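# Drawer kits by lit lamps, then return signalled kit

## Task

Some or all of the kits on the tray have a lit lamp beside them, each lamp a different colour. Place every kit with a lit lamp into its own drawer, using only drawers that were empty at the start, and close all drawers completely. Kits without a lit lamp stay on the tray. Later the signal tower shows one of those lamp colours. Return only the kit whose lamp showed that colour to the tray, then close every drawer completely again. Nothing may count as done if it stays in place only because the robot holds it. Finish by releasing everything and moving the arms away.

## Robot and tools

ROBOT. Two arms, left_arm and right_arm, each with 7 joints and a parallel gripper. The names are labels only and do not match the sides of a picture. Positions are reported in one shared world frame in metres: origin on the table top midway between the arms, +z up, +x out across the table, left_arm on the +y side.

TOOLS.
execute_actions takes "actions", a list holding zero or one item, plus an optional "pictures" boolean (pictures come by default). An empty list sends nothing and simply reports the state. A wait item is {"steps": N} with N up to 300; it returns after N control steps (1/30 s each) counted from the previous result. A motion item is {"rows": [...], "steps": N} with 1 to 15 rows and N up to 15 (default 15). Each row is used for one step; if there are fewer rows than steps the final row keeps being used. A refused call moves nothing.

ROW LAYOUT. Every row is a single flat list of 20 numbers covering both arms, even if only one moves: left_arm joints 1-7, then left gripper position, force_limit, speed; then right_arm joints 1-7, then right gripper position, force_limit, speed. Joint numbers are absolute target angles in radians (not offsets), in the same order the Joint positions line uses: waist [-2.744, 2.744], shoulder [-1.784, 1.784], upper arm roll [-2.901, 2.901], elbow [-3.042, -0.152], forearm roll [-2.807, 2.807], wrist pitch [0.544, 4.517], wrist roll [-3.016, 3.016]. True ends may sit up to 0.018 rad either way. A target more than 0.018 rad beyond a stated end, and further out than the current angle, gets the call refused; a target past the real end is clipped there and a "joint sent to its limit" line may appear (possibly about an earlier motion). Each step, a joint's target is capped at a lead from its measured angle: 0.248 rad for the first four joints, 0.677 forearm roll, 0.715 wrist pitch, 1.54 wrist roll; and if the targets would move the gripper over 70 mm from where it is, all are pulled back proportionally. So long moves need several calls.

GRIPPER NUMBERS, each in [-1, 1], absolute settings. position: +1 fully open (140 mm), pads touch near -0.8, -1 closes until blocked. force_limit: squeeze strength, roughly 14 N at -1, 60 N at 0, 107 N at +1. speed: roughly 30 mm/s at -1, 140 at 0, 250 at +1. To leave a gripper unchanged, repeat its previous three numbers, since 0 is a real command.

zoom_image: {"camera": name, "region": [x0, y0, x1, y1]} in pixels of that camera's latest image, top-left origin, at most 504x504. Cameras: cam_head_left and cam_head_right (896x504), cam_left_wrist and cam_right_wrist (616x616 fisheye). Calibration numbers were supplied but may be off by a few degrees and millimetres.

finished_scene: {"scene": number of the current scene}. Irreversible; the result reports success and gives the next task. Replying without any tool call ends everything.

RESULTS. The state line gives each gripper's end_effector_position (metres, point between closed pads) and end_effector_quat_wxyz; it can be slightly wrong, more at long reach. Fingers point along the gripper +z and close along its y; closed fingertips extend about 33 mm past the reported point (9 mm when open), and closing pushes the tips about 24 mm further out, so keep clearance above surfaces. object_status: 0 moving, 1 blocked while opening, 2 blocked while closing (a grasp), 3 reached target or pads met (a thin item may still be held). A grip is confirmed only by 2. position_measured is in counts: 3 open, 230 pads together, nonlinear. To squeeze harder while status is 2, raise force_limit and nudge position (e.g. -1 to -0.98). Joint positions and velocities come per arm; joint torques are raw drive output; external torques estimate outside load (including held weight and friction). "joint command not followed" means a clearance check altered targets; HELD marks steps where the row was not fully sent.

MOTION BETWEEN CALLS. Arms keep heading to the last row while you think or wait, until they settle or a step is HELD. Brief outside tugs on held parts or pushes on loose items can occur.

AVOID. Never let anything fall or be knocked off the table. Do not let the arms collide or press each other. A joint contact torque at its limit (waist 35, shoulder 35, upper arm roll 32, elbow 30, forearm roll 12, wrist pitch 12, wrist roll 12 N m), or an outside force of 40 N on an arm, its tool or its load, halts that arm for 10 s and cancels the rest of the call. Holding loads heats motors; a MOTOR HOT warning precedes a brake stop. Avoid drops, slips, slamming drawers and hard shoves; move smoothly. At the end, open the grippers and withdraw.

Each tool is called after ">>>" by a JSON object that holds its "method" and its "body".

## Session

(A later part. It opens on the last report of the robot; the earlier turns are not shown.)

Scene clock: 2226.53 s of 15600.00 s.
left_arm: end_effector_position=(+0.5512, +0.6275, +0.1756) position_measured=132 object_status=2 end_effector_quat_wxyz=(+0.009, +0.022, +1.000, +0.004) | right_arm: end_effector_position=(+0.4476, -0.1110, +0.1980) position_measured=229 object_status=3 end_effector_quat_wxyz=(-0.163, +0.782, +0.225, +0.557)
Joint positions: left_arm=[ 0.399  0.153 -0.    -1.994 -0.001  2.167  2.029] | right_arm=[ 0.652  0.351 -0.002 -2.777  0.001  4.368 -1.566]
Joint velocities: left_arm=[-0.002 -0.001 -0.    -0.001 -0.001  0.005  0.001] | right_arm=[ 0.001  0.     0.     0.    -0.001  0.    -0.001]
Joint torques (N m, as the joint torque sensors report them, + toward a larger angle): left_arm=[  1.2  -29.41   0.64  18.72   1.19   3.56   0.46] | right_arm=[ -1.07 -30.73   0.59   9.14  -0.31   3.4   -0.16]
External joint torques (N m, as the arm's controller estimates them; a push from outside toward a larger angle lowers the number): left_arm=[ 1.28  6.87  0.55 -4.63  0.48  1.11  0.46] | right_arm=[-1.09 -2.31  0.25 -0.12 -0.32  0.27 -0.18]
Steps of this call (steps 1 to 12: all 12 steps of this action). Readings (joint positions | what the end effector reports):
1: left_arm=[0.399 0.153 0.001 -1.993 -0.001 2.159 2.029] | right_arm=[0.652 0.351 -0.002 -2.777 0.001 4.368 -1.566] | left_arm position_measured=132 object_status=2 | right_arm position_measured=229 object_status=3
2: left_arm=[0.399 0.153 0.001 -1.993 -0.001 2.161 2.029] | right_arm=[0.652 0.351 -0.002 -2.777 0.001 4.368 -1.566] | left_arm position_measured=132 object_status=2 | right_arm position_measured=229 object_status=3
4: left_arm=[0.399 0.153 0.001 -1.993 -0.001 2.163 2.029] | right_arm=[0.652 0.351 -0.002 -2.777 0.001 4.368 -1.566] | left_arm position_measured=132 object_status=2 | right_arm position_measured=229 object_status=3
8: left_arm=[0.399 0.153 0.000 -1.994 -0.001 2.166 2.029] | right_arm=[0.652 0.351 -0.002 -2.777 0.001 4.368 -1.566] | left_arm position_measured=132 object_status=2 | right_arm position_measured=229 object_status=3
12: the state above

>>> {"method": "execute_actions", "body": {"actions": [{"rows":[[0.401,0.151,0,-1.99,0,2.16,2.035,0.28,0,0,0.65,0.35,0,-2.778,0,4.37,-1.571,-0.8,0,0]],"steps":10}], "pictures": false}}

>>> {"method": "execute_actions", "body": {"actions": [{"rows":[[0.401,0.105,0,-1.9,0,1.95,2.035,0.28,0,0,0.65,0.35,0,-2.778,0,4.37,-1.571,-0.8,0,0]],"steps":10}], "pictures": false}}

>>> {"method": "execute_actions", "body": {"actions": [{"rows":[[0.401,0.08,0,-1.8365,0,1.92,2.035,0.28,0,0,0.65,0.35,0,-2.778,0,4.37,-1.571,-0.8,0,0]],"steps":8}], "pictures": false}}

>>> {"method": "execute_actions", "body": {"actions": [{"rows":[[0.401,-0.5285,0,-2.461,0,1.93,1.5,-0.16,0,0,0.65,0.35,0,-2.778,0,4.37,-1.571,-0.8,0,0]]}], "pictures": false}}

>>> {"method": "execute_actions", "body": {"actions": [{"rows":[[1.233,-0.5285,0,-2.461,0,1.93,1.5,-0.16,0,0,0.65,0.35,0,-2.778,0,4.37,-1.571,-0.8,0,0]]}], "pictures": false}}

>>> {"method": "execute_actions", "body": {"actions": [{"rows":[[1.233,-0.5285,0,-2.6,0,3.2,1.5,-0.16,0,0,0.65,0.35,0,-2.778,0,4.37,-1.571,-0.8,0,0]]}], "pictures": false}}

>>> {"method": "execute_actions", "body": {"actions": [{"steps":20}], "pictures": false}}

>>> {"method": "execute_actions", "body": {"actions": [{"rows":[[1.233,-0.25,0,-2.774,1.355,4.19,1.49,-0.16,0,0,0.65,0.35,0,-2.778,0,4.37,-1.571,-0.8,0,0]]}], "pictures": false}}

>>> {"method": "execute_actions", "body": {"actions": [{"steps":35}], "pictures": false}}

>>> {"method": "execute_actions", "body": {"actions": [{"rows":[[1.233,0.288,0,-2.772,1.352,4.187,1.49,-0.16,0,0,0.65,0.35,0,-2.778,0,4.37,-1.571,-0.8,0,0]]}], "pictures": false}}

>>> {"method": "execute_actions", "body": {"actions": [{"steps":10}], "pictures": false}}

>>> {"method": "execute_actions", "body": {"actions": [{"rows":[[1.105,0.311,0,-2.716,1.239,4.16,1.452,-0.16,0,0,0.65,0.35,0,-2.778,0,4.37,-1.571,-0.8,0,0]]}], "pictures": false}}

>>> {"method": "execute_actions", "body": {"actions": [{"steps":10}]}}

Scene clock: 2255.30 s of 15600.00 s.
left_arm: end_effector_position=(+0.5519, +0.6277, +0.1775) position_measured=94 object_status=0 end_effector_quat_wxyz=(+0.010, +0.022, +1.000, +0.004) | right_arm: end_effector_position=(+0.4476, -0.1110, +0.1980) position_measured=229 object_status=3 end_effector_quat_wxyz=(-0.163, +0.782, +0.225, +0.557)
Joint positions: left_arm=[ 0.399  0.152 -0.    -1.991 -0.001  2.165  2.029] | right_arm=[ 0.652  0.351 -0.002 -2.777  0.001  4.368 -1.566]
Joint velocities: left_arm=[-0.001 -0.    -0.001 -0.001 -0.001 -0.004 -0.001] | right_arm=[ 0.001  0.    -0.    -0.001  0.001  0.     0.   ]
Joint torques (N m, as the joint torque sensors report them, + toward a larger angle): left_arm=[  1.08 -36.8    1.58  23.08   1.13   1.85   0.33] | right_arm=[ -1.03 -30.13   0.56   8.58  -0.23   3.4   -0.15]
External joint torques (N m, as the arm's controller estimates them; a push from outside toward a larger angle lowers the number): left_arm=[ 1.25 -0.36  1.59 -0.4   0.42 -0.62  0.33] | right_arm=[-1.07 -1.64  0.2  -0.71 -0.24  0.25 -0.18]
Steps of this call (steps 1 to 15: the robot went on to your last target; steps 16 to 90: nothing new was sent; then 25.43 s passed at rest; steps 91 to 100: all 10 steps of this action). Readings (joint positions | what the end effector reports):
91: left_arm=[0.399 0.153 -0.000 -1.994 -0.001 2.167 2.029] | right_arm=[0.652 0.351 -0.002 -2.777 0.001 4.368 -1.566] | left_arm position_measured=132 object_status=0 | right_arm position_measured=229 object_status=3
92: left_arm=[0.399 0.152 -0.000 -1.993 -0.001 2.166 2.029] | right_arm=[0.652 0.351 -0.002 -2.777 0.001 4.368 -1.566] | left_arm position_measured=130 object_status=0 | right_arm position_measured=229 object_status=3
94: left_arm=[0.399 0.152 -0.000 -1.992 -0.001 2.166 2.029] | right_arm=[0.652 0.351 -0.002 -2.777 0.001 4.368 -1.566] | left_arm position_measured=110 object_status=0 | right_arm position_measured=229 object_status=3
98: left_arm=[0.399 0.152 -0.000 -1.991 -0.001 2.165 2.029] | right_arm=[0.652 0.351 -0.002 -2.777 0.001 4.368 -1.566] | left_arm position_measured=94 object_status=0 | right_arm position_measured=229 object_status=3
100: the state above

Scene clock: 2255.63 s of 15600.00 s.
left_arm: end_effector_position=(+0.5421, +0.6234, +0.2349) position_measured=94 object_status=3 end_effector_quat_wxyz=(-0.006, +0.022, +1.000, -0.003) | right_arm: end_effector_position=(+0.4476, -0.1110, +0.1980) position_measured=229 object_status=3 end_effector_quat_wxyz=(-0.163, +0.782, +0.225, +0.557)
Joint positions: left_arm=[ 0.399  0.101 -0.    -1.899 -0.001  1.985  2.029] | right_arm=[ 0.652  0.351 -0.002 -2.777  0.001  4.368 -1.566]
Joint velocities: left_arm=[-0.001  0.022 -0.001 -0.001 -0.001 -0.187  0.   ] | right_arm=[ 0.001  0.001 -0.001  0.001 -0.     0.     0.001]
Joint torques (N m, as the joint torque sensors report them, + toward a larger angle): left_arm=[  0.5  -33.75   0.4   23.47   1.2    1.88   0.33] | right_arm=[ -0.34 -30.54   0.6    9.05  -0.28   3.43  -0.15]
External joint torques (N m, as the arm's controller estimates them; a push from outside toward a larger angle lowers the number): left_arm=[ 0.47  1.21  0.28 -0.34  0.44 -0.55  0.33] | right_arm=[-0.37 -2.12  0.25 -0.25 -0.29  0.3  -0.18]
Steps of this call (steps 1 to 10: all 10 steps of this action). Readings (joint positions | what the end effector reports):
1: left_arm=[0.399 0.151 -0.000 -1.975 -0.001 2.127 2.029] | right_arm=[0.652 0.351 -0.002 -2.777 0.001 4.368 -1.566] | left_arm position_measured=94 object_status=0 | right_arm position_measured=229 object_status=3
2: left_arm=[0.399 0.144 -0.000 -1.955 -0.001 2.095 2.029] | right_arm=[0.652 0.351 -0.002 -2.777 0.001 4.368 -1.566] | left_arm position_measured=94 object_status=0 | right_arm position_measured=229 object_status=3
4: left_arm=[0.399 0.120 -0.000 -1.922 -0.001 2.049 2.029] | right_arm=[0.652 0.351 -0.002 -2.777 0.001 4.368 -1.566] | left_arm position_measured=94 object_status=3 | right_arm position_measured=229 object_status=3
8: left_arm=[0.399 0.100 -0.000 -1.899 -0.001 2.000 2.029] | right_arm=[0.652 0.351 -0.002 -2.777 0.001 4.368 -1.566] | left_arm position_measured=94 object_status=3 | right_arm position_measured=229 object_status=3
10: the state above

Scene clock: 2255.90 s of 15600.00 s.
left_arm: end_effector_position=(+0.5519, +0.6277, +0.2737) position_measured=94 object_status=3 end_effector_quat_wxyz=(+0.011, +0.022, +1.000, +0.005) | right_arm: end_effector_position=(+0.4476, -0.1110, +0.1980) position_measured=229 object_status=3 end_effector_quat_wxyz=(-0.163, +0.782, +0.225, +0.557)
Joint positions: left_arm=[ 0.399  0.077 -0.    -1.837 -0.001  1.938  2.029] | right_arm=[ 0.652  0.351 -0.002 -2.777  0.001  4.368 -1.566]
Joint velocities: left_arm=[ 0.002 -0.009  0.001  0.028 -0.001 -0.071 -0.   ] | right_arm=[-0.    -0.001  0.    -0.001  0.001 -0.     0.   ]
Joint torques (N m, as the joint torque sensors report them, + toward a larger angle): left_arm=[  0.57 -32.9    1.09  23.34   1.24   1.6    0.38] | right_arm=[ -0.58 -30.47   0.33   8.89  -0.25   3.43  -0.15]
External joint torques (N m, as the arm's controller estimates them; a push from outside toward a larger angle lowers the number): left_arm=[ 0.36 -1.46  0.81  1.04  0.48 -0.61  0.38] | right_arm=[-0.58 -2.01  0.01 -0.4  -0.26  0.3  -0.17]
Steps of this call (steps 1 to 8: all 8 steps of this action). Readings (joint positions | what the end effector reports):
1: left_arm=[0.399 0.102 -0.000 -1.888 -0.001 1.972 2.029] | right_arm=[0.652 0.351 -0.002 -2.777 0.001 4.368 -1.566] | left_arm position_measured=94 object_status=3 | right_arm position_measured=229 object_status=3
2: left_arm=[0.399 0.100 -0.000 -1.874 -0.001 1.963 2.029] | right_arm=[0.652 0.351 -0.002 -2.777 0.001 4.368 -1.566] | left_arm position_measured=94 object_status=3 | right_arm position_measured=229 object_status=3
4: left_arm=[0.399 0.089 -0.000 -1.853 -0.001 1.951 2.029] | right_arm=[0.652 0.351 -0.002 -2.777 0.001 4.368 -1.566] | left_arm position_measured=94 object_status=3 | right_arm position_measured=229 object_status=3
8: the state above

Scene clock: 2256.40 s of 15600.00 s.
left_arm: end_effector_position=(+0.3678, +0.5472, +0.2722) position_measured=149 object_status=3 end_effector_quat_wxyz=(+0.002, -0.180, +0.984, +0.000) | right_arm: end_effector_position=(+0.4476, -0.1110, +0.1980) position_measured=229 object_status=3 end_effector_quat_wxyz=(-0.163, +0.782, +0.225, +0.557)
Joint positions: left_arm=[ 0.399 -0.525 -0.    -2.454 -0.001  1.932  1.622] | right_arm=[ 0.652  0.351 -0.002 -2.777  0.001  4.368 -1.566]
Joint velocities: left_arm=[ 0.    -0.022  0.    -0.089  0.001  0.001 -0.38 ] | right_arm=[ 0.001 -0.001  0.001  0.001  0.    -0.     0.001]
Joint torques (N m, as the joint torque sensors report them, + toward a larger angle): left_arm=[  1.04 -14.92   1.18  24.12   1.17   2.21  -0.38] | right_arm=[ -0.71 -30.14   0.61   8.72  -0.23   3.38  -0.07]
External joint torques (N m, as the arm's controller estimates them; a push from outside toward a larger angle lowers the number): left_arm=[ 1.09 -1.04  1.71 -1.13  0.37 -0.41 -0.38] | right_arm=[-0.76 -1.62  0.24 -0.63 -0.24  0.24 -0.09]
Steps of this call (steps 1 to 15: all 15 steps of this action). Readings (joint positions | what the end effector reports):
1: left_arm=[0.399 0.038 -0.000 -1.894 -0.001 1.944 1.987] | right_arm=[0.652 0.351 -0.002 -2.777 0.001 4.368 -1.566] | left_arm position_measured=94 object_status=0 | right_arm position_measured=229 object_status=3
2: left_arm=[0.399 -0.021 -0.000 -1.966 -0.001 1.940 1.945] | right_arm=[0.652 0.351 -0.002 -2.777 0.001 4.368 -1.566] | left_arm position_measured=100 object_status=0 | right_arm position_measured=229 object_status=3
4: left_arm=[0.399 -0.151 -0.000 -2.100 -0.001 1.938 1.873] | right_arm=[0.652 0.351 -0.002 -2.777 0.001 4.368 -1.566] | left_arm position_measured=116 object_status=0 | right_arm position_measured=229 object_status=3
8: left_arm=[0.399 -0.420 -0.000 -2.353 -0.001 1.934 1.754] | right_arm=[0.652 0.351 -0.002 -2.777 0.001 4.368 -1.566] | left_arm position_measured=146 object_status=0 | right_arm position_measured=229 object_status=3
15: the state above

Scene clock: 2256.90 s of 15600.00 s.
left_arm: end_effector_position=(+0.1519, +0.7527, +0.2701) position_measured=149 object_status=3 end_effector_quat_wxyz=(+0.001, -0.576, +0.817, -0.002) | right_arm: end_effector_position=(+0.4476, -0.1110, +0.1980) position_measured=229 object_status=3 end_effector_quat_wxyz=(-0.163, +0.782, +0.225, +0.557)
Joint positions: left_arm=[ 1.179 -0.525  0.006 -2.458 -0.001  1.932  1.542] | right_arm=[ 0.652  0.351 -0.002 -2.777  0.001  4.368 -1.566]
Joint velocities: left_arm=[ 0.838 -0.009  0.099 -0.014  0.007  0.001 -0.115] | right_arm=[-0.001 -0.001 -0.001 -0.001  0.     0.    -0.   ]
Joint torques (N m, as the joint torque sensors report them, + toward a larger angle): left_arm=[ -8.32 -15.05  -7.23  24.24   1.01   2.15  -0.24] | right_arm=[ -0.94 -30.2    0.31   8.93  -0.25   3.42  -0.1 ]
External joint torques (N m, as the arm's controller estimates them; a push from outside toward a larger angle lowers the number): left_arm=[ 1.57 -1.04  3.69 -0.17  0.9  -0.17 -0.23] | right_arm=[-0.94 -1.69 -0.01 -0.36 -0.26  0.28 -0.12]
Steps of this call (steps 1 to 15: all 15 steps of this action). Readings (joint positions | what the end effector reports):
1: left_arm=[0.437 -0.525 -0.014 -2.455 -0.002 1.932 1.613] | right_arm=[0.652 0.351 -0.002 -2.777 0.001 4.368 -1.566] | left_arm position_measured=149 object_status=3 | right_arm position_measured=229 object_status=3
2: left_arm=[0.487 -0.525 -0.015 -2.456 -0.002 1.932 1.606] | right_arm=[0.652 0.351 -0.002 -2.777 0.001 4.368 -1.566] | left_arm position_measured=149 object_status=3 | right_arm position_measured=229 object_status=3
4: left_arm=[0.595 -0.525 -0.011 -2.457 -0.002 1.932 1.592] | right_arm=[0.652 0.351 -0.002 -2.777 0.001 4.368 -1.566] | left_arm position_measured=149 object_status=3 | right_arm position_measured=229 object_status=3
8: left_arm=[0.817 -0.525 -0.005 -2.457 -0.002 1.932 1.571] | right_arm=[0.652 0.351 -0.002 -2.777 0.001 4.368 -1.566] | left_arm position_measured=149 object_status=3 | right_arm position_measured=229 object_status=3
15: the state above

Scene clock: 2257.40 s of 15600.00 s.
left_arm: end_effector_position=(+0.1822, +0.8954, +0.3195) position_measured=149 object_status=3 end_effector_quat_wxyz=(+0.227, -0.576, +0.771, +0.153) | right_arm: end_effector_position=(+0.4476, -0.1110, +0.1980) position_measured=229 object_status=3 end_effector_quat_wxyz=(-0.163, +0.782, +0.225, +0.557)
Joint positions: left_arm=[ 1.22  -0.528  0.009 -2.577 -0.001  2.602  1.532] | right_arm=[ 0.652  0.351 -0.002 -2.777  0.001  4.368 -1.566]
Joint velocities: left_arm=[ 0.016 -0.    -0.004 -0.062 -0.     1.145 -0.015] | right_arm=[ 0.     0.    -0.001 -0.001 -0.001 -0.    -0.001]
Joint torques (N m, as the joint torque sensors report them, + toward a larger angle): left_arm=[  1.5  -13.83  -1.99  23.6    1.     4.05  -0.23] | right_arm=[ -1.08 -29.88   0.01   9.07  -0.24   3.4   -0.17]
External joint torques (N m, as the arm's controller estimates them; a push from outside toward a larger angle lowers the number): left_arm=[ 1.57  0.56 -1.36 -1.2   0.27  0.99 -0.21] | right_arm=[-1.1  -1.46 -0.34 -0.22 -0.25  0.27 -0.2 ]
Steps of this call (steps 1 to 15: all 15 steps of this action). Readings (joint positions | what the end effector reports):
1: left_arm=[1.194 -0.528 0.011 -2.473 -0.001 1.980 1.540] | right_arm=[0.652 0.351 -0.002 -2.777 0.001 4.368 -1.566] | left_arm position_measured=149 object_status=3 | right_arm position_measured=229 object_status=3
2: left_arm=[1.201 -0.528 0.012 -2.489 -0.001 2.033 1.539] | right_arm=[0.652 0.351 -0.002 -2.777 0.001 4.368 -1.566] | left_arm position_measured=149 object_status=3 | right_arm position_measured=229 object_status=3
4: left_arm=[1.207 -0.528 0.011 -2.517 -0.001 2.131 1.538] | right_arm=[0.652 0.351 -0.002 -2.777 0.001 4.368 -1.566] | left_arm position_measured=149 object_status=3 | right_arm position_measured=229 object_status=3
8: left_arm=[1.215 -0.528 0.010 -2.551 -0.001 2.312 1.535] | right_arm=[0.652 0.351 -0.002 -2.777 0.001 4.368 -1.566] | left_arm position_measured=149 object_status=3 | right_arm position_measured=229 object_status=3
15: the state above

Scene clock: 2258.07 s of 15600.00 s.
left_arm: end_effector_position=(+0.2049, +0.9713, +0.4701) position_measured=149 object_status=3 end_effector_quat_wxyz=(+0.434, -0.518, +0.677, +0.292) | right_arm: end_effector_position=(+0.4476, -0.1110, +0.1980) position_measured=229 object_status=3 end_effector_quat_wxyz=(-0.163, +0.782, +0.225, +0.557)
Joint positions: left_arm=[ 1.23  -0.528  0.003 -2.598 -0.001  3.17   1.512] | right_arm=[ 0.652  0.351 -0.002 -2.777  0.001  4.368 -1.566]
Joint velocities: left_arm=[ 0.001  0.002  0.001 -0.003 -0.     0.158 -0.018] | right_arm=[ 0.001  0.     0.002 -0.001 -0.    -0.     0.001]
Joint torques (N m, as the joint torque sensors report them, + toward a larger angle): left_arm=[  0.45 -14.31  -1.98  22.94   1.01   3.94  -0.39] | right_arm=[ -0.84 -29.93   0.69   8.47  -0.23   3.41  -0.14]
External joint torques (N m, as the arm's controller estimates them; a push from outside toward a larger angle lowers the number): left_arm=[ 0.41 -0.61 -1.53 -1.5   0.29  0.75 -0.36] | right_arm=[-0.91 -1.52  0.31 -0.77 -0.23  0.27 -0.17]
Steps of this call (steps 1 to 20: the robot went on to your last target). Readings (joint positions | what the end effector reports):
1: left_arm=[1.221 -0.528 0.009 -2.579 -0.001 2.643 1.531] | right_arm=[0.652 0.351 -0.002 -2.777 0.001 4.368 -1.566] | left_arm position_measured=149 object_status=3 | right_arm position_measured=229 object_status=3
2: left_arm=[1.222 -0.528 0.008 -2.582 -0.001 2.683 1.530] | right_arm=[0.652 0.351 -0.002 -2.777 0.001 4.368 -1.566] | left_arm position_measured=149 object_status=3 | right_arm position_measured=229 object_status=3
4: left_arm=[1.223 -0.528 0.008 -2.586 -0.001 2.764 1.529] | right_arm=[0.652 0.351 -0.002 -2.777 0.001 4.368 -1.566] | left_arm position_measured=149 object_status=3 | right_arm position_measured=229 object_status=3
8: left_arm=[1.226 -0.528 0.006 -2.593 -0.001 2.923 1.525] | right_arm=[0.652 0.351 -0.002 -2.777 0.001 4.368 -1.566] | left_arm position_measured=149 object_status=3 | right_arm position_measured=229 object_status=3
20: the state above

Scene clock: 2258.57 s of 15600.00 s.
left_arm: end_effector_position=(+0.3591, +0.8746, +0.3715) position_measured=149 object_status=3 end_effector_quat_wxyz=(+0.452, -0.142, +0.816, +0.330) | right_arm: end_effector_position=(+0.4476, -0.1110, +0.1980) position_measured=229 object_status=3 end_effector_quat_wxyz=(-0.163, +0.782, +0.225, +0.557)
Joint positions: left_arm=[ 1.235 -0.301  0.003 -2.741  0.792  3.743  1.511] | right_arm=[ 0.652  0.351 -0.002 -2.777  0.001  4.368 -1.566]
Joint velocities: left_arm=[-0.002  0.15  -0.012 -0.103  1.239  0.726  0.   ] | right_arm=[-0.001  0.001  0.001 -0.001  0.    -0.001 -0.   ]
Joint torques (N m, as the joint torque sensors report them, + toward a larger angle): left_arm=[ -0.62 -16.3    0.74  20.23  -0.8    3.62  -0.3 ] | right_arm=[ -0.92 -30.47   0.36   8.37  -0.23   3.41  -0.13]
External joint torques (N m, as the arm's controller estimates them; a push from outside toward a larger angle lowers the number): left_arm=[-1.07  2.92 -0.49 -1.59  1.23  0.92 -0.29] | right_arm=[-0.96 -2.08 -0.01 -0.89 -0.23  0.28 -0.16]
Steps of this call (steps 1 to 15: all 15 steps of this action). Readings (joint positions | what the end effector reports):
1: left_arm=[1.233 -0.512 0.006 -2.609 0.066 3.230 1.511] | right_arm=[0.652 0.351 -0.002 -2.777 0.001 4.368 -1.566] | left_arm position_measured=149 object_status=3 | right_arm position_measured=229 object_status=3
2: left_arm=[1.234 -0.482 0.006 -2.627 0.134 3.287 1.511] | right_arm=[0.652 0.351 -0.002 -2.777 0.001 4.368 -1.566] | left_arm position_measured=149 object_status=3 | right_arm position_measured=229 object_status=3
4: left_arm=[1.234 -0.424 0.005 -2.663 0.258 3.383 1.511] | right_arm=[0.652 0.351 -0.002 -2.777 0.001 4.368 -1.566] | left_arm position_measured=149 object_status=3 | right_arm position_measured=229 object_status=3
8: left_arm=[1.234 -0.354 0.004 -2.708 0.466 3.540 1.511] | right_arm=[0.652 0.351 -0.002 -2.777 0.001 4.368 -1.566] | left_arm position_measured=149 object_status=3 | right_arm position_measured=229 object_status=3
15: the state above

Scene clock: 2259.73 s of 15600.00 s.
left_arm: end_effector_position=(+0.4311, +0.6691, +0.3670) position_measured=149 object_status=3 end_effector_quat_wxyz=(+0.553, +0.160, +0.790, +0.211) | right_arm: end_effector_position=(+0.4476, -0.1110, +0.1980) position_measured=229 object_status=3 end_effector_quat_wxyz=(-0.163, +0.782, +0.225, +0.557)
Joint positions: left_arm=[ 1.235 -0.252  0.001 -2.773  1.352  4.185  1.498] | right_arm=[ 0.652  0.351 -0.002 -2.777  0.001  4.368 -1.566]
Joint velocities: left_arm=[-0.001 -0.     0.001 -0.     0.001  0.008 -0.002] | right_arm=[-0.001  0.    -0.001 -0.002  0.    -0.001 -0.001]
Joint torques (N m, as the joint torque sensors report them, + toward a larger angle): left_arm=[ -1.95 -15.04   0.21  16.83  -0.81   3.34  -0.27] | right_arm=[ -1.13 -30.49   0.57   9.07  -0.22   3.41  -0.15]
External joint torques (N m, as the arm's controller estimates them; a push from outside toward a larger angle lowers the number): left_arm=[-1.93  1.65 -0.51 -0.95  1.    0.75 -0.27] | right_arm=[-1.09 -2.04  0.28 -0.21 -0.24  0.27 -0.18]
Steps of this call (steps 1 to 35: the robot went on to your last target). Readings (joint positions | what the end effector reports):
1: left_arm=[1.235 -0.296 0.003 -2.744 0.836 3.768 1.511] | right_arm=[0.652 0.351 -0.002 -2.777 0.001 4.368 -1.566] | left_arm position_measured=149 object_status=3 | right_arm position_measured=229 object_status=3
2: left_arm=[1.235 -0.291 0.003 -2.747 0.879 3.794 1.511] | right_arm=[0.652 0.351 -0.002 -2.777 0.001 4.368 -1.566] | left_arm position_measured=149 object_status=3 | right_arm position_measured=229 object_status=3
4: left_arm=[1.235 -0.282 0.003 -2.752 0.962 3.845 1.510] | right_arm=[0.652 0.351 -0.002 -2.777 0.001 4.368 -1.566] | left_arm position_measured=149 object_status=3 | right_arm position_measured=229 object_status=3
8: left_arm=[1.235 -0.268 0.002 -2.762 1.116 3.949 1.509] | right_arm=[0.652 0.351 -0.002 -2.777 0.001 4.368 -1.566] | left_arm position_measured=149 object_status=3 | right_arm position_measured=229 object_status=3
35: the state above

Scene clock: 2260.23 s of 15600.00 s.
left_arm: end_effector_position=(+0.4189, +0.6316, +0.1591) position_measured=149 object_status=3 end_effector_quat_wxyz=(+0.507, +0.032, +0.861, -0.010) | right_arm: end_effector_position=(+0.4476, -0.1110, +0.1980) position_measured=229 object_status=3 end_effector_quat_wxyz=(-0.163, +0.782, +0.225, +0.557)
Joint positions: left_arm=[ 1.234  0.285  0.001 -2.775  1.351  4.186  1.497] | right_arm=[ 0.652  0.351 -0.002 -2.777  0.001  4.368 -1.566]
Joint velocities: left_arm=[-0.002  0.031  0.001  0.007 -0.    -0.    -0.   ] | right_arm=[ 0.001  0.002  0.     0.002  0.    -0.     0.   ]
Joint torques (N m, as the joint torque sensors report them, + toward a larger angle): left_arm=[ -1.27 -24.86  -1.26   9.69   0.12   3.62  -0.32] | right_arm=[ -1.09 -30.22   0.39   9.27  -0.26   3.41  -0.13]
External joint torques (N m, as the arm's controller estimates them; a push from outside toward a larger angle lowers the number): left_arm=[-1.29  2.16 -0.42  0.32  0.42  0.21 -0.3 ] | right_arm=[-1.15 -1.87  0.01 -0.04 -0.26  0.28 -0.16]
Steps of this call (steps 1 to 15: all 15 steps of this action). Readings (joint positions | what the end effector reports):
1: left_arm=[1.234 -0.221 0.001 -2.765 1.352 4.189 1.497] | right_arm=[0.652 0.351 -0.002 -2.777 0.001 4.368 -1.566] | left_arm position_measured=149 object_status=3 | right_arm position_measured=229 object_status=3
2: left_arm=[1.234 -0.168 0.001 -2.762 1.351 4.190 1.497] | right_arm=[0.652 0.351 -0.002 -2.777 0.001 4.368 -1.566] | left_arm position_measured=149 object_status=3 | right_arm position_measured=229 object_status=3
4: left_arm=[1.234 -0.059 0.001 -2.764 1.351 4.190 1.497] | right_arm=[0.652 0.351 -0.002 -2.777 0.001 4.368 -1.566] | left_arm position_measured=149 object_status=3 | right_arm position_measured=229 object_status=3
8: left_arm=[1.234 0.162 0.001 -2.766 1.351 4.189 1.497] | right_arm=[0.652 0.351 -0.002 -2.777 0.001 4.368 -1.566] | left_arm position_measured=149 object_status=3 | right_arm position_measured=229 object_status=3
15: the state above

Scene clock: 2260.57 s of 15600.00 s.
left_arm: end_effector_position=(+0.4190, +0.6319, +0.1589) position_measured=149 object_status=3 end_effector_quat_wxyz=(+0.507, +0.032, +0.861, -0.010) | right_arm: end_effector_position=(+0.4476, -0.1110, +0.1980) position_measured=229 object_status=3 end_effector_quat_wxyz=(-0.163, +0.782, +0.225, +0.557)
Joint positions: left_arm=[ 1.234  0.286  0.001 -2.774  1.351  4.186  1.497] | right_arm=[ 0.652  0.351 -0.002 -2.777  0.001  4.368 -1.566]
Joint velocities: left_arm=[ 0.001 -0.    -0.001 -0.001  0.    -0.001 -0.   ] | right_arm=[-0.001 -0.     0.     0.001 -0.002 -0.001  0.   ]
Joint torques (N m, as the joint torque sensors report them, + toward a larger angle): left_arm=[ -1.15 -24.43  -1.74   8.95   0.1    3.55  -0.33] | right_arm=[ -0.87 -29.99   0.24   8.56  -0.28   3.41  -0.14]
External joint torques (N m, as the arm's controller estimates them; a push from outside toward a larger angle lowers the number): left_arm=[-1.14  1.77 -0.89 -0.01  0.34  0.26 -0.3 ] | right_arm=[-0.85 -1.51 -0.07 -0.81 -0.29  0.27 -0.16]
Steps of this call (steps 1 to 10: the robot went on to your last target). Readings (joint positions | what the end effector reports):
1: left_arm=[1.234 0.285 0.001 -2.775 1.351 4.186 1.497] | right_arm=[0.652 0.351 -0.002 -2.777 0.001 4.368 -1.566] | left_arm position_measured=149 object_status=3 | right_arm position_measured=229 object_status=3
2: left_arm=[1.234 0.286 0.001 -2.774 1.351 4.186 1.497] | right_arm=[0.652 0.351 -0.002 -2.777 0.001 4.368 -1.566] | left_arm position_measured=149 object_status=3 | right_arm position_measured=229 object_status=3
4: left_arm=[1.234 0.286 0.001 -2.774 1.351 4.186 1.497] | right_arm=[0.652 0.351 -0.002 -2.777 0.001 4.368 -1.566] | left_arm position_measured=149 object_status=3 | right_arm position_measured=229 object_status=3
8: left_arm=[1.234 0.286 0.001 -2.774 1.351 4.186 1.497] | right_arm=[0.652 0.351 -0.002 -2.777 0.001 4.368 -1.566] | left_arm position_measured=149 object_status=3 | right_arm position_measured=229 object_status=3
10: the state above

Scene clock: 2261.07 s of 15600.00 s.
left_arm: end_effector_position=(+0.4604, +0.6312, +0.1589) position_measured=149 object_status=3 end_effector_quat_wxyz=(+0.507, +0.034, +0.861, -0.010) | right_arm: end_effector_position=(+0.4476, -0.1110, +0.1980) position_measured=229 object_status=3 end_effector_quat_wxyz=(-0.163, +0.782, +0.225, +0.557)
Joint positions: left_arm=[ 1.108  0.309 -0.001 -2.718  1.244  4.165  1.466] | right_arm=[ 0.652  0.351 -0.002 -2.777  0.001  4.368 -1.566]
Joint velocities: left_arm=[-0.002  0.     0.     0.001 -0.016 -0.007 -0.025] | right_arm=[-0.     0.001 -0.001  0.     0.     0.    -0.002]
Joint torques (N m, as the joint torque sensors report them, + toward a larger angle): left_arm=[ -1.7  -26.7    0.7   10.32  -0.9    2.73  -0.41] | right_arm=[ -0.91 -30.25   0.6    8.86  -0.24   3.43  -0.14]
External joint torques (N m, as the arm's controller estimates them; a push from outside toward a larger angle lowers the number): left_arm=[-1.68  1.23  1.59  0.32 -0.57 -0.56 -0.39] | right_arm=[-0.91 -1.84  0.28 -0.42 -0.25  0.3  -0.16]
Steps of this call (steps 1 to 15: all 15 steps of this action). Readings (joint positions | what the end effector reports):
1: left_arm=[1.207 0.292 0.009 -2.761 1.327 4.183 1.493] | right_arm=[0.652 0.351 -0.002 -2.777 0.001 4.368 -1.566] | left_arm position_measured=149 object_status=3 | right_arm position_measured=229 object_status=3
2: left_arm=[1.175 0.299 0.008 -2.745 1.305 4.180 1.490] | right_arm=[0.652 0.351 -0.002 -2.777 0.001 4.368 -1.566] | left_arm position_measured=149 object_status=3 | right_arm position_measured=229 object_status=3
4: left_arm=[1.133 0.304 0.001 -2.728 1.279 4.174 1.484] | right_arm=[0.652 0.351 -0.002 -2.777 0.001 4.368 -1.566] | left_arm position_measured=149 object_status=3 | right_arm position_measured=229 object_status=3
8: left_arm=[1.110 0.308 -0.001 -2.719 1.255 4.168 1.475] | right_arm=[0.652 0.351 -0.002 -2.777 0.001 4.368 -1.566] | left_arm position_measured=149 object_status=3 | right_arm position_measured=229 object_status=3
15: the state above

Scene clock: 2261.40 s of 15600.00 s.
left_arm: end_effector_position=(+0.4604, +0.6318, +0.1587) position_measured=149 object_status=3 end_effector_quat_wxyz=(+0.507, +0.032, +0.861, -0.011) | right_arm: end_effector_position=(+0.4476, -0.1110, +0.1980) position_measured=229 object_status=3 end_effector_quat_wxyz=(-0.163, +0.782, +0.225, +0.557)
Joint positions: left_arm=[ 1.108  0.309 -0.001 -2.718  1.242  4.164  1.461] | right_arm=[ 0.652  0.351 -0.002 -2.777  0.001  4.368 -1.566]
Joint velocities: left_arm=[ 0.     0.002  0.     0.001 -0.001 -0.001 -0.008] | right_arm=[ 0.     0.    -0.001 -0.     0.001 -0.001 -0.001]
Joint torques (N m, as the joint torque sensors report them, + toward a larger angle): left_arm=[ -1.87 -26.47   0.58  10.42  -0.86   2.8   -0.21] | right_arm=[ -0.98 -30.38   0.55   9.17  -0.28   3.41  -0.13]
External joint torques (N m, as the arm's controller estimates them; a push from outside toward a larger angle lowers the number): left_arm=[-1.9   1.39  1.42  0.42 -0.52 -0.49 -0.19] | right_arm=[-0.94 -1.92  0.27 -0.14 -0.31  0.27 -0.15]
Steps of this call (steps 1 to 10: the robot went on to your last target). Readings (joint positions | what the end effector reports):
1: left_arm=[1.108 0.309 -0.001 -2.718 1.243 4.165 1.465] | right_arm=[0.652 0.351 -0.002 -2.777 0.001 4.368 -1.566] | left_arm position_measured=149 object_status=3 | right_arm position_measured=229 object_status=3
2: left_arm=[1.108 0.309 -0.001 -2.718 1.243 4.165 1.465] | right_arm=[0.652 0.351 -0.002 -2.777 0.001 4.368 -1.566] | left_arm position_measured=149 object_status=3 | right_arm position_measured=229 object_status=3
4: left_arm=[1.108 0.309 -0.001 -2.718 1.242 4.165 1.464] | right_arm=[0.652 0.351 -0.002 -2.777 0.001 4.368 -1.566] | left_arm position_measured=149 object_status=3 | right_arm position_measured=229 object_status=3
8: left_arm=[1.108 0.309 -0.001 -2.718 1.242 4.164 1.462] | right_arm=[0.652 0.351 -0.002 -2.777 0.001 4.368 -1.566] | left_arm position_measured=149 object_status=3 | right_arm position_measured=229 object_status=3
10: the state above
camera_calibration (this result's frames):
cam_left_wrist: T_world_to_cam=[[0.190343, 0.973768, 0.124678, -0.714401], [0.0613836, -0.138556, 0.98845, -0.0844523], [0.979797, -0.180492, -0.0861467, -0.13286], [0, 0, 0, 1]] pos_world=[0.271341, 0.65998, 0.161101]
cam_right_wrist: T_world_to_cam=[[0.520614, -0.853792, 0.0000300608, -0.330675], [-0.570132, -0.347674, -0.74436, 0.355281], [0.63554, 0.387507, -0.667778, 0.0670184], [0, 0, 0, 1]] pos_world=[0.332118, -0.184776, 0.30922]

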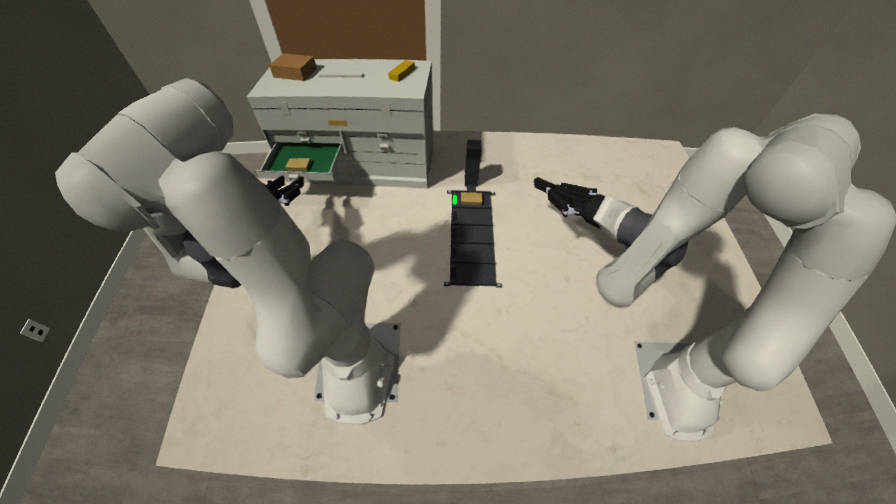

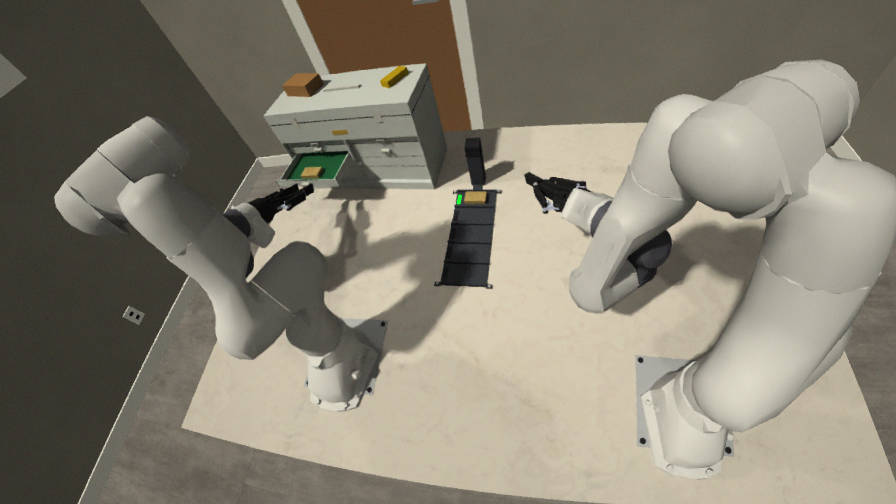

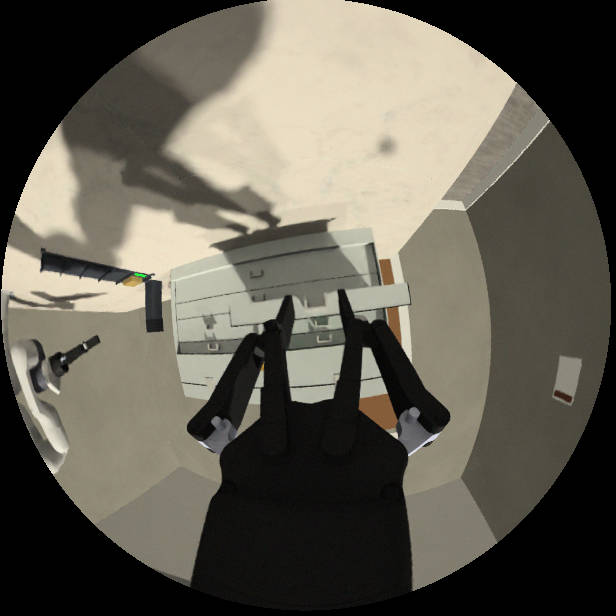

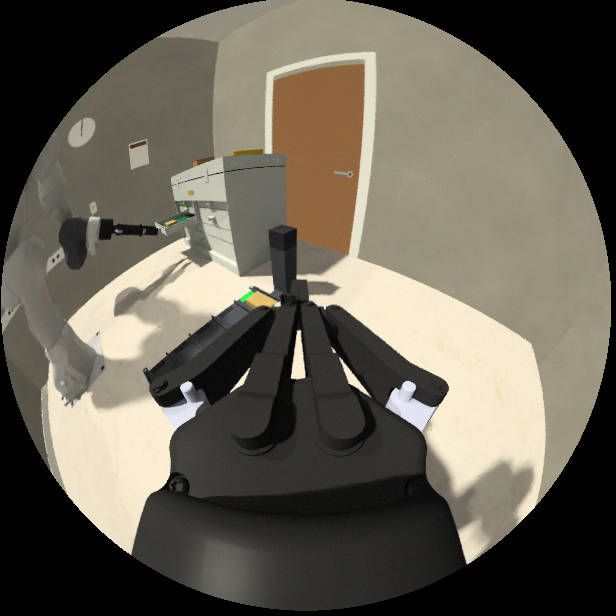

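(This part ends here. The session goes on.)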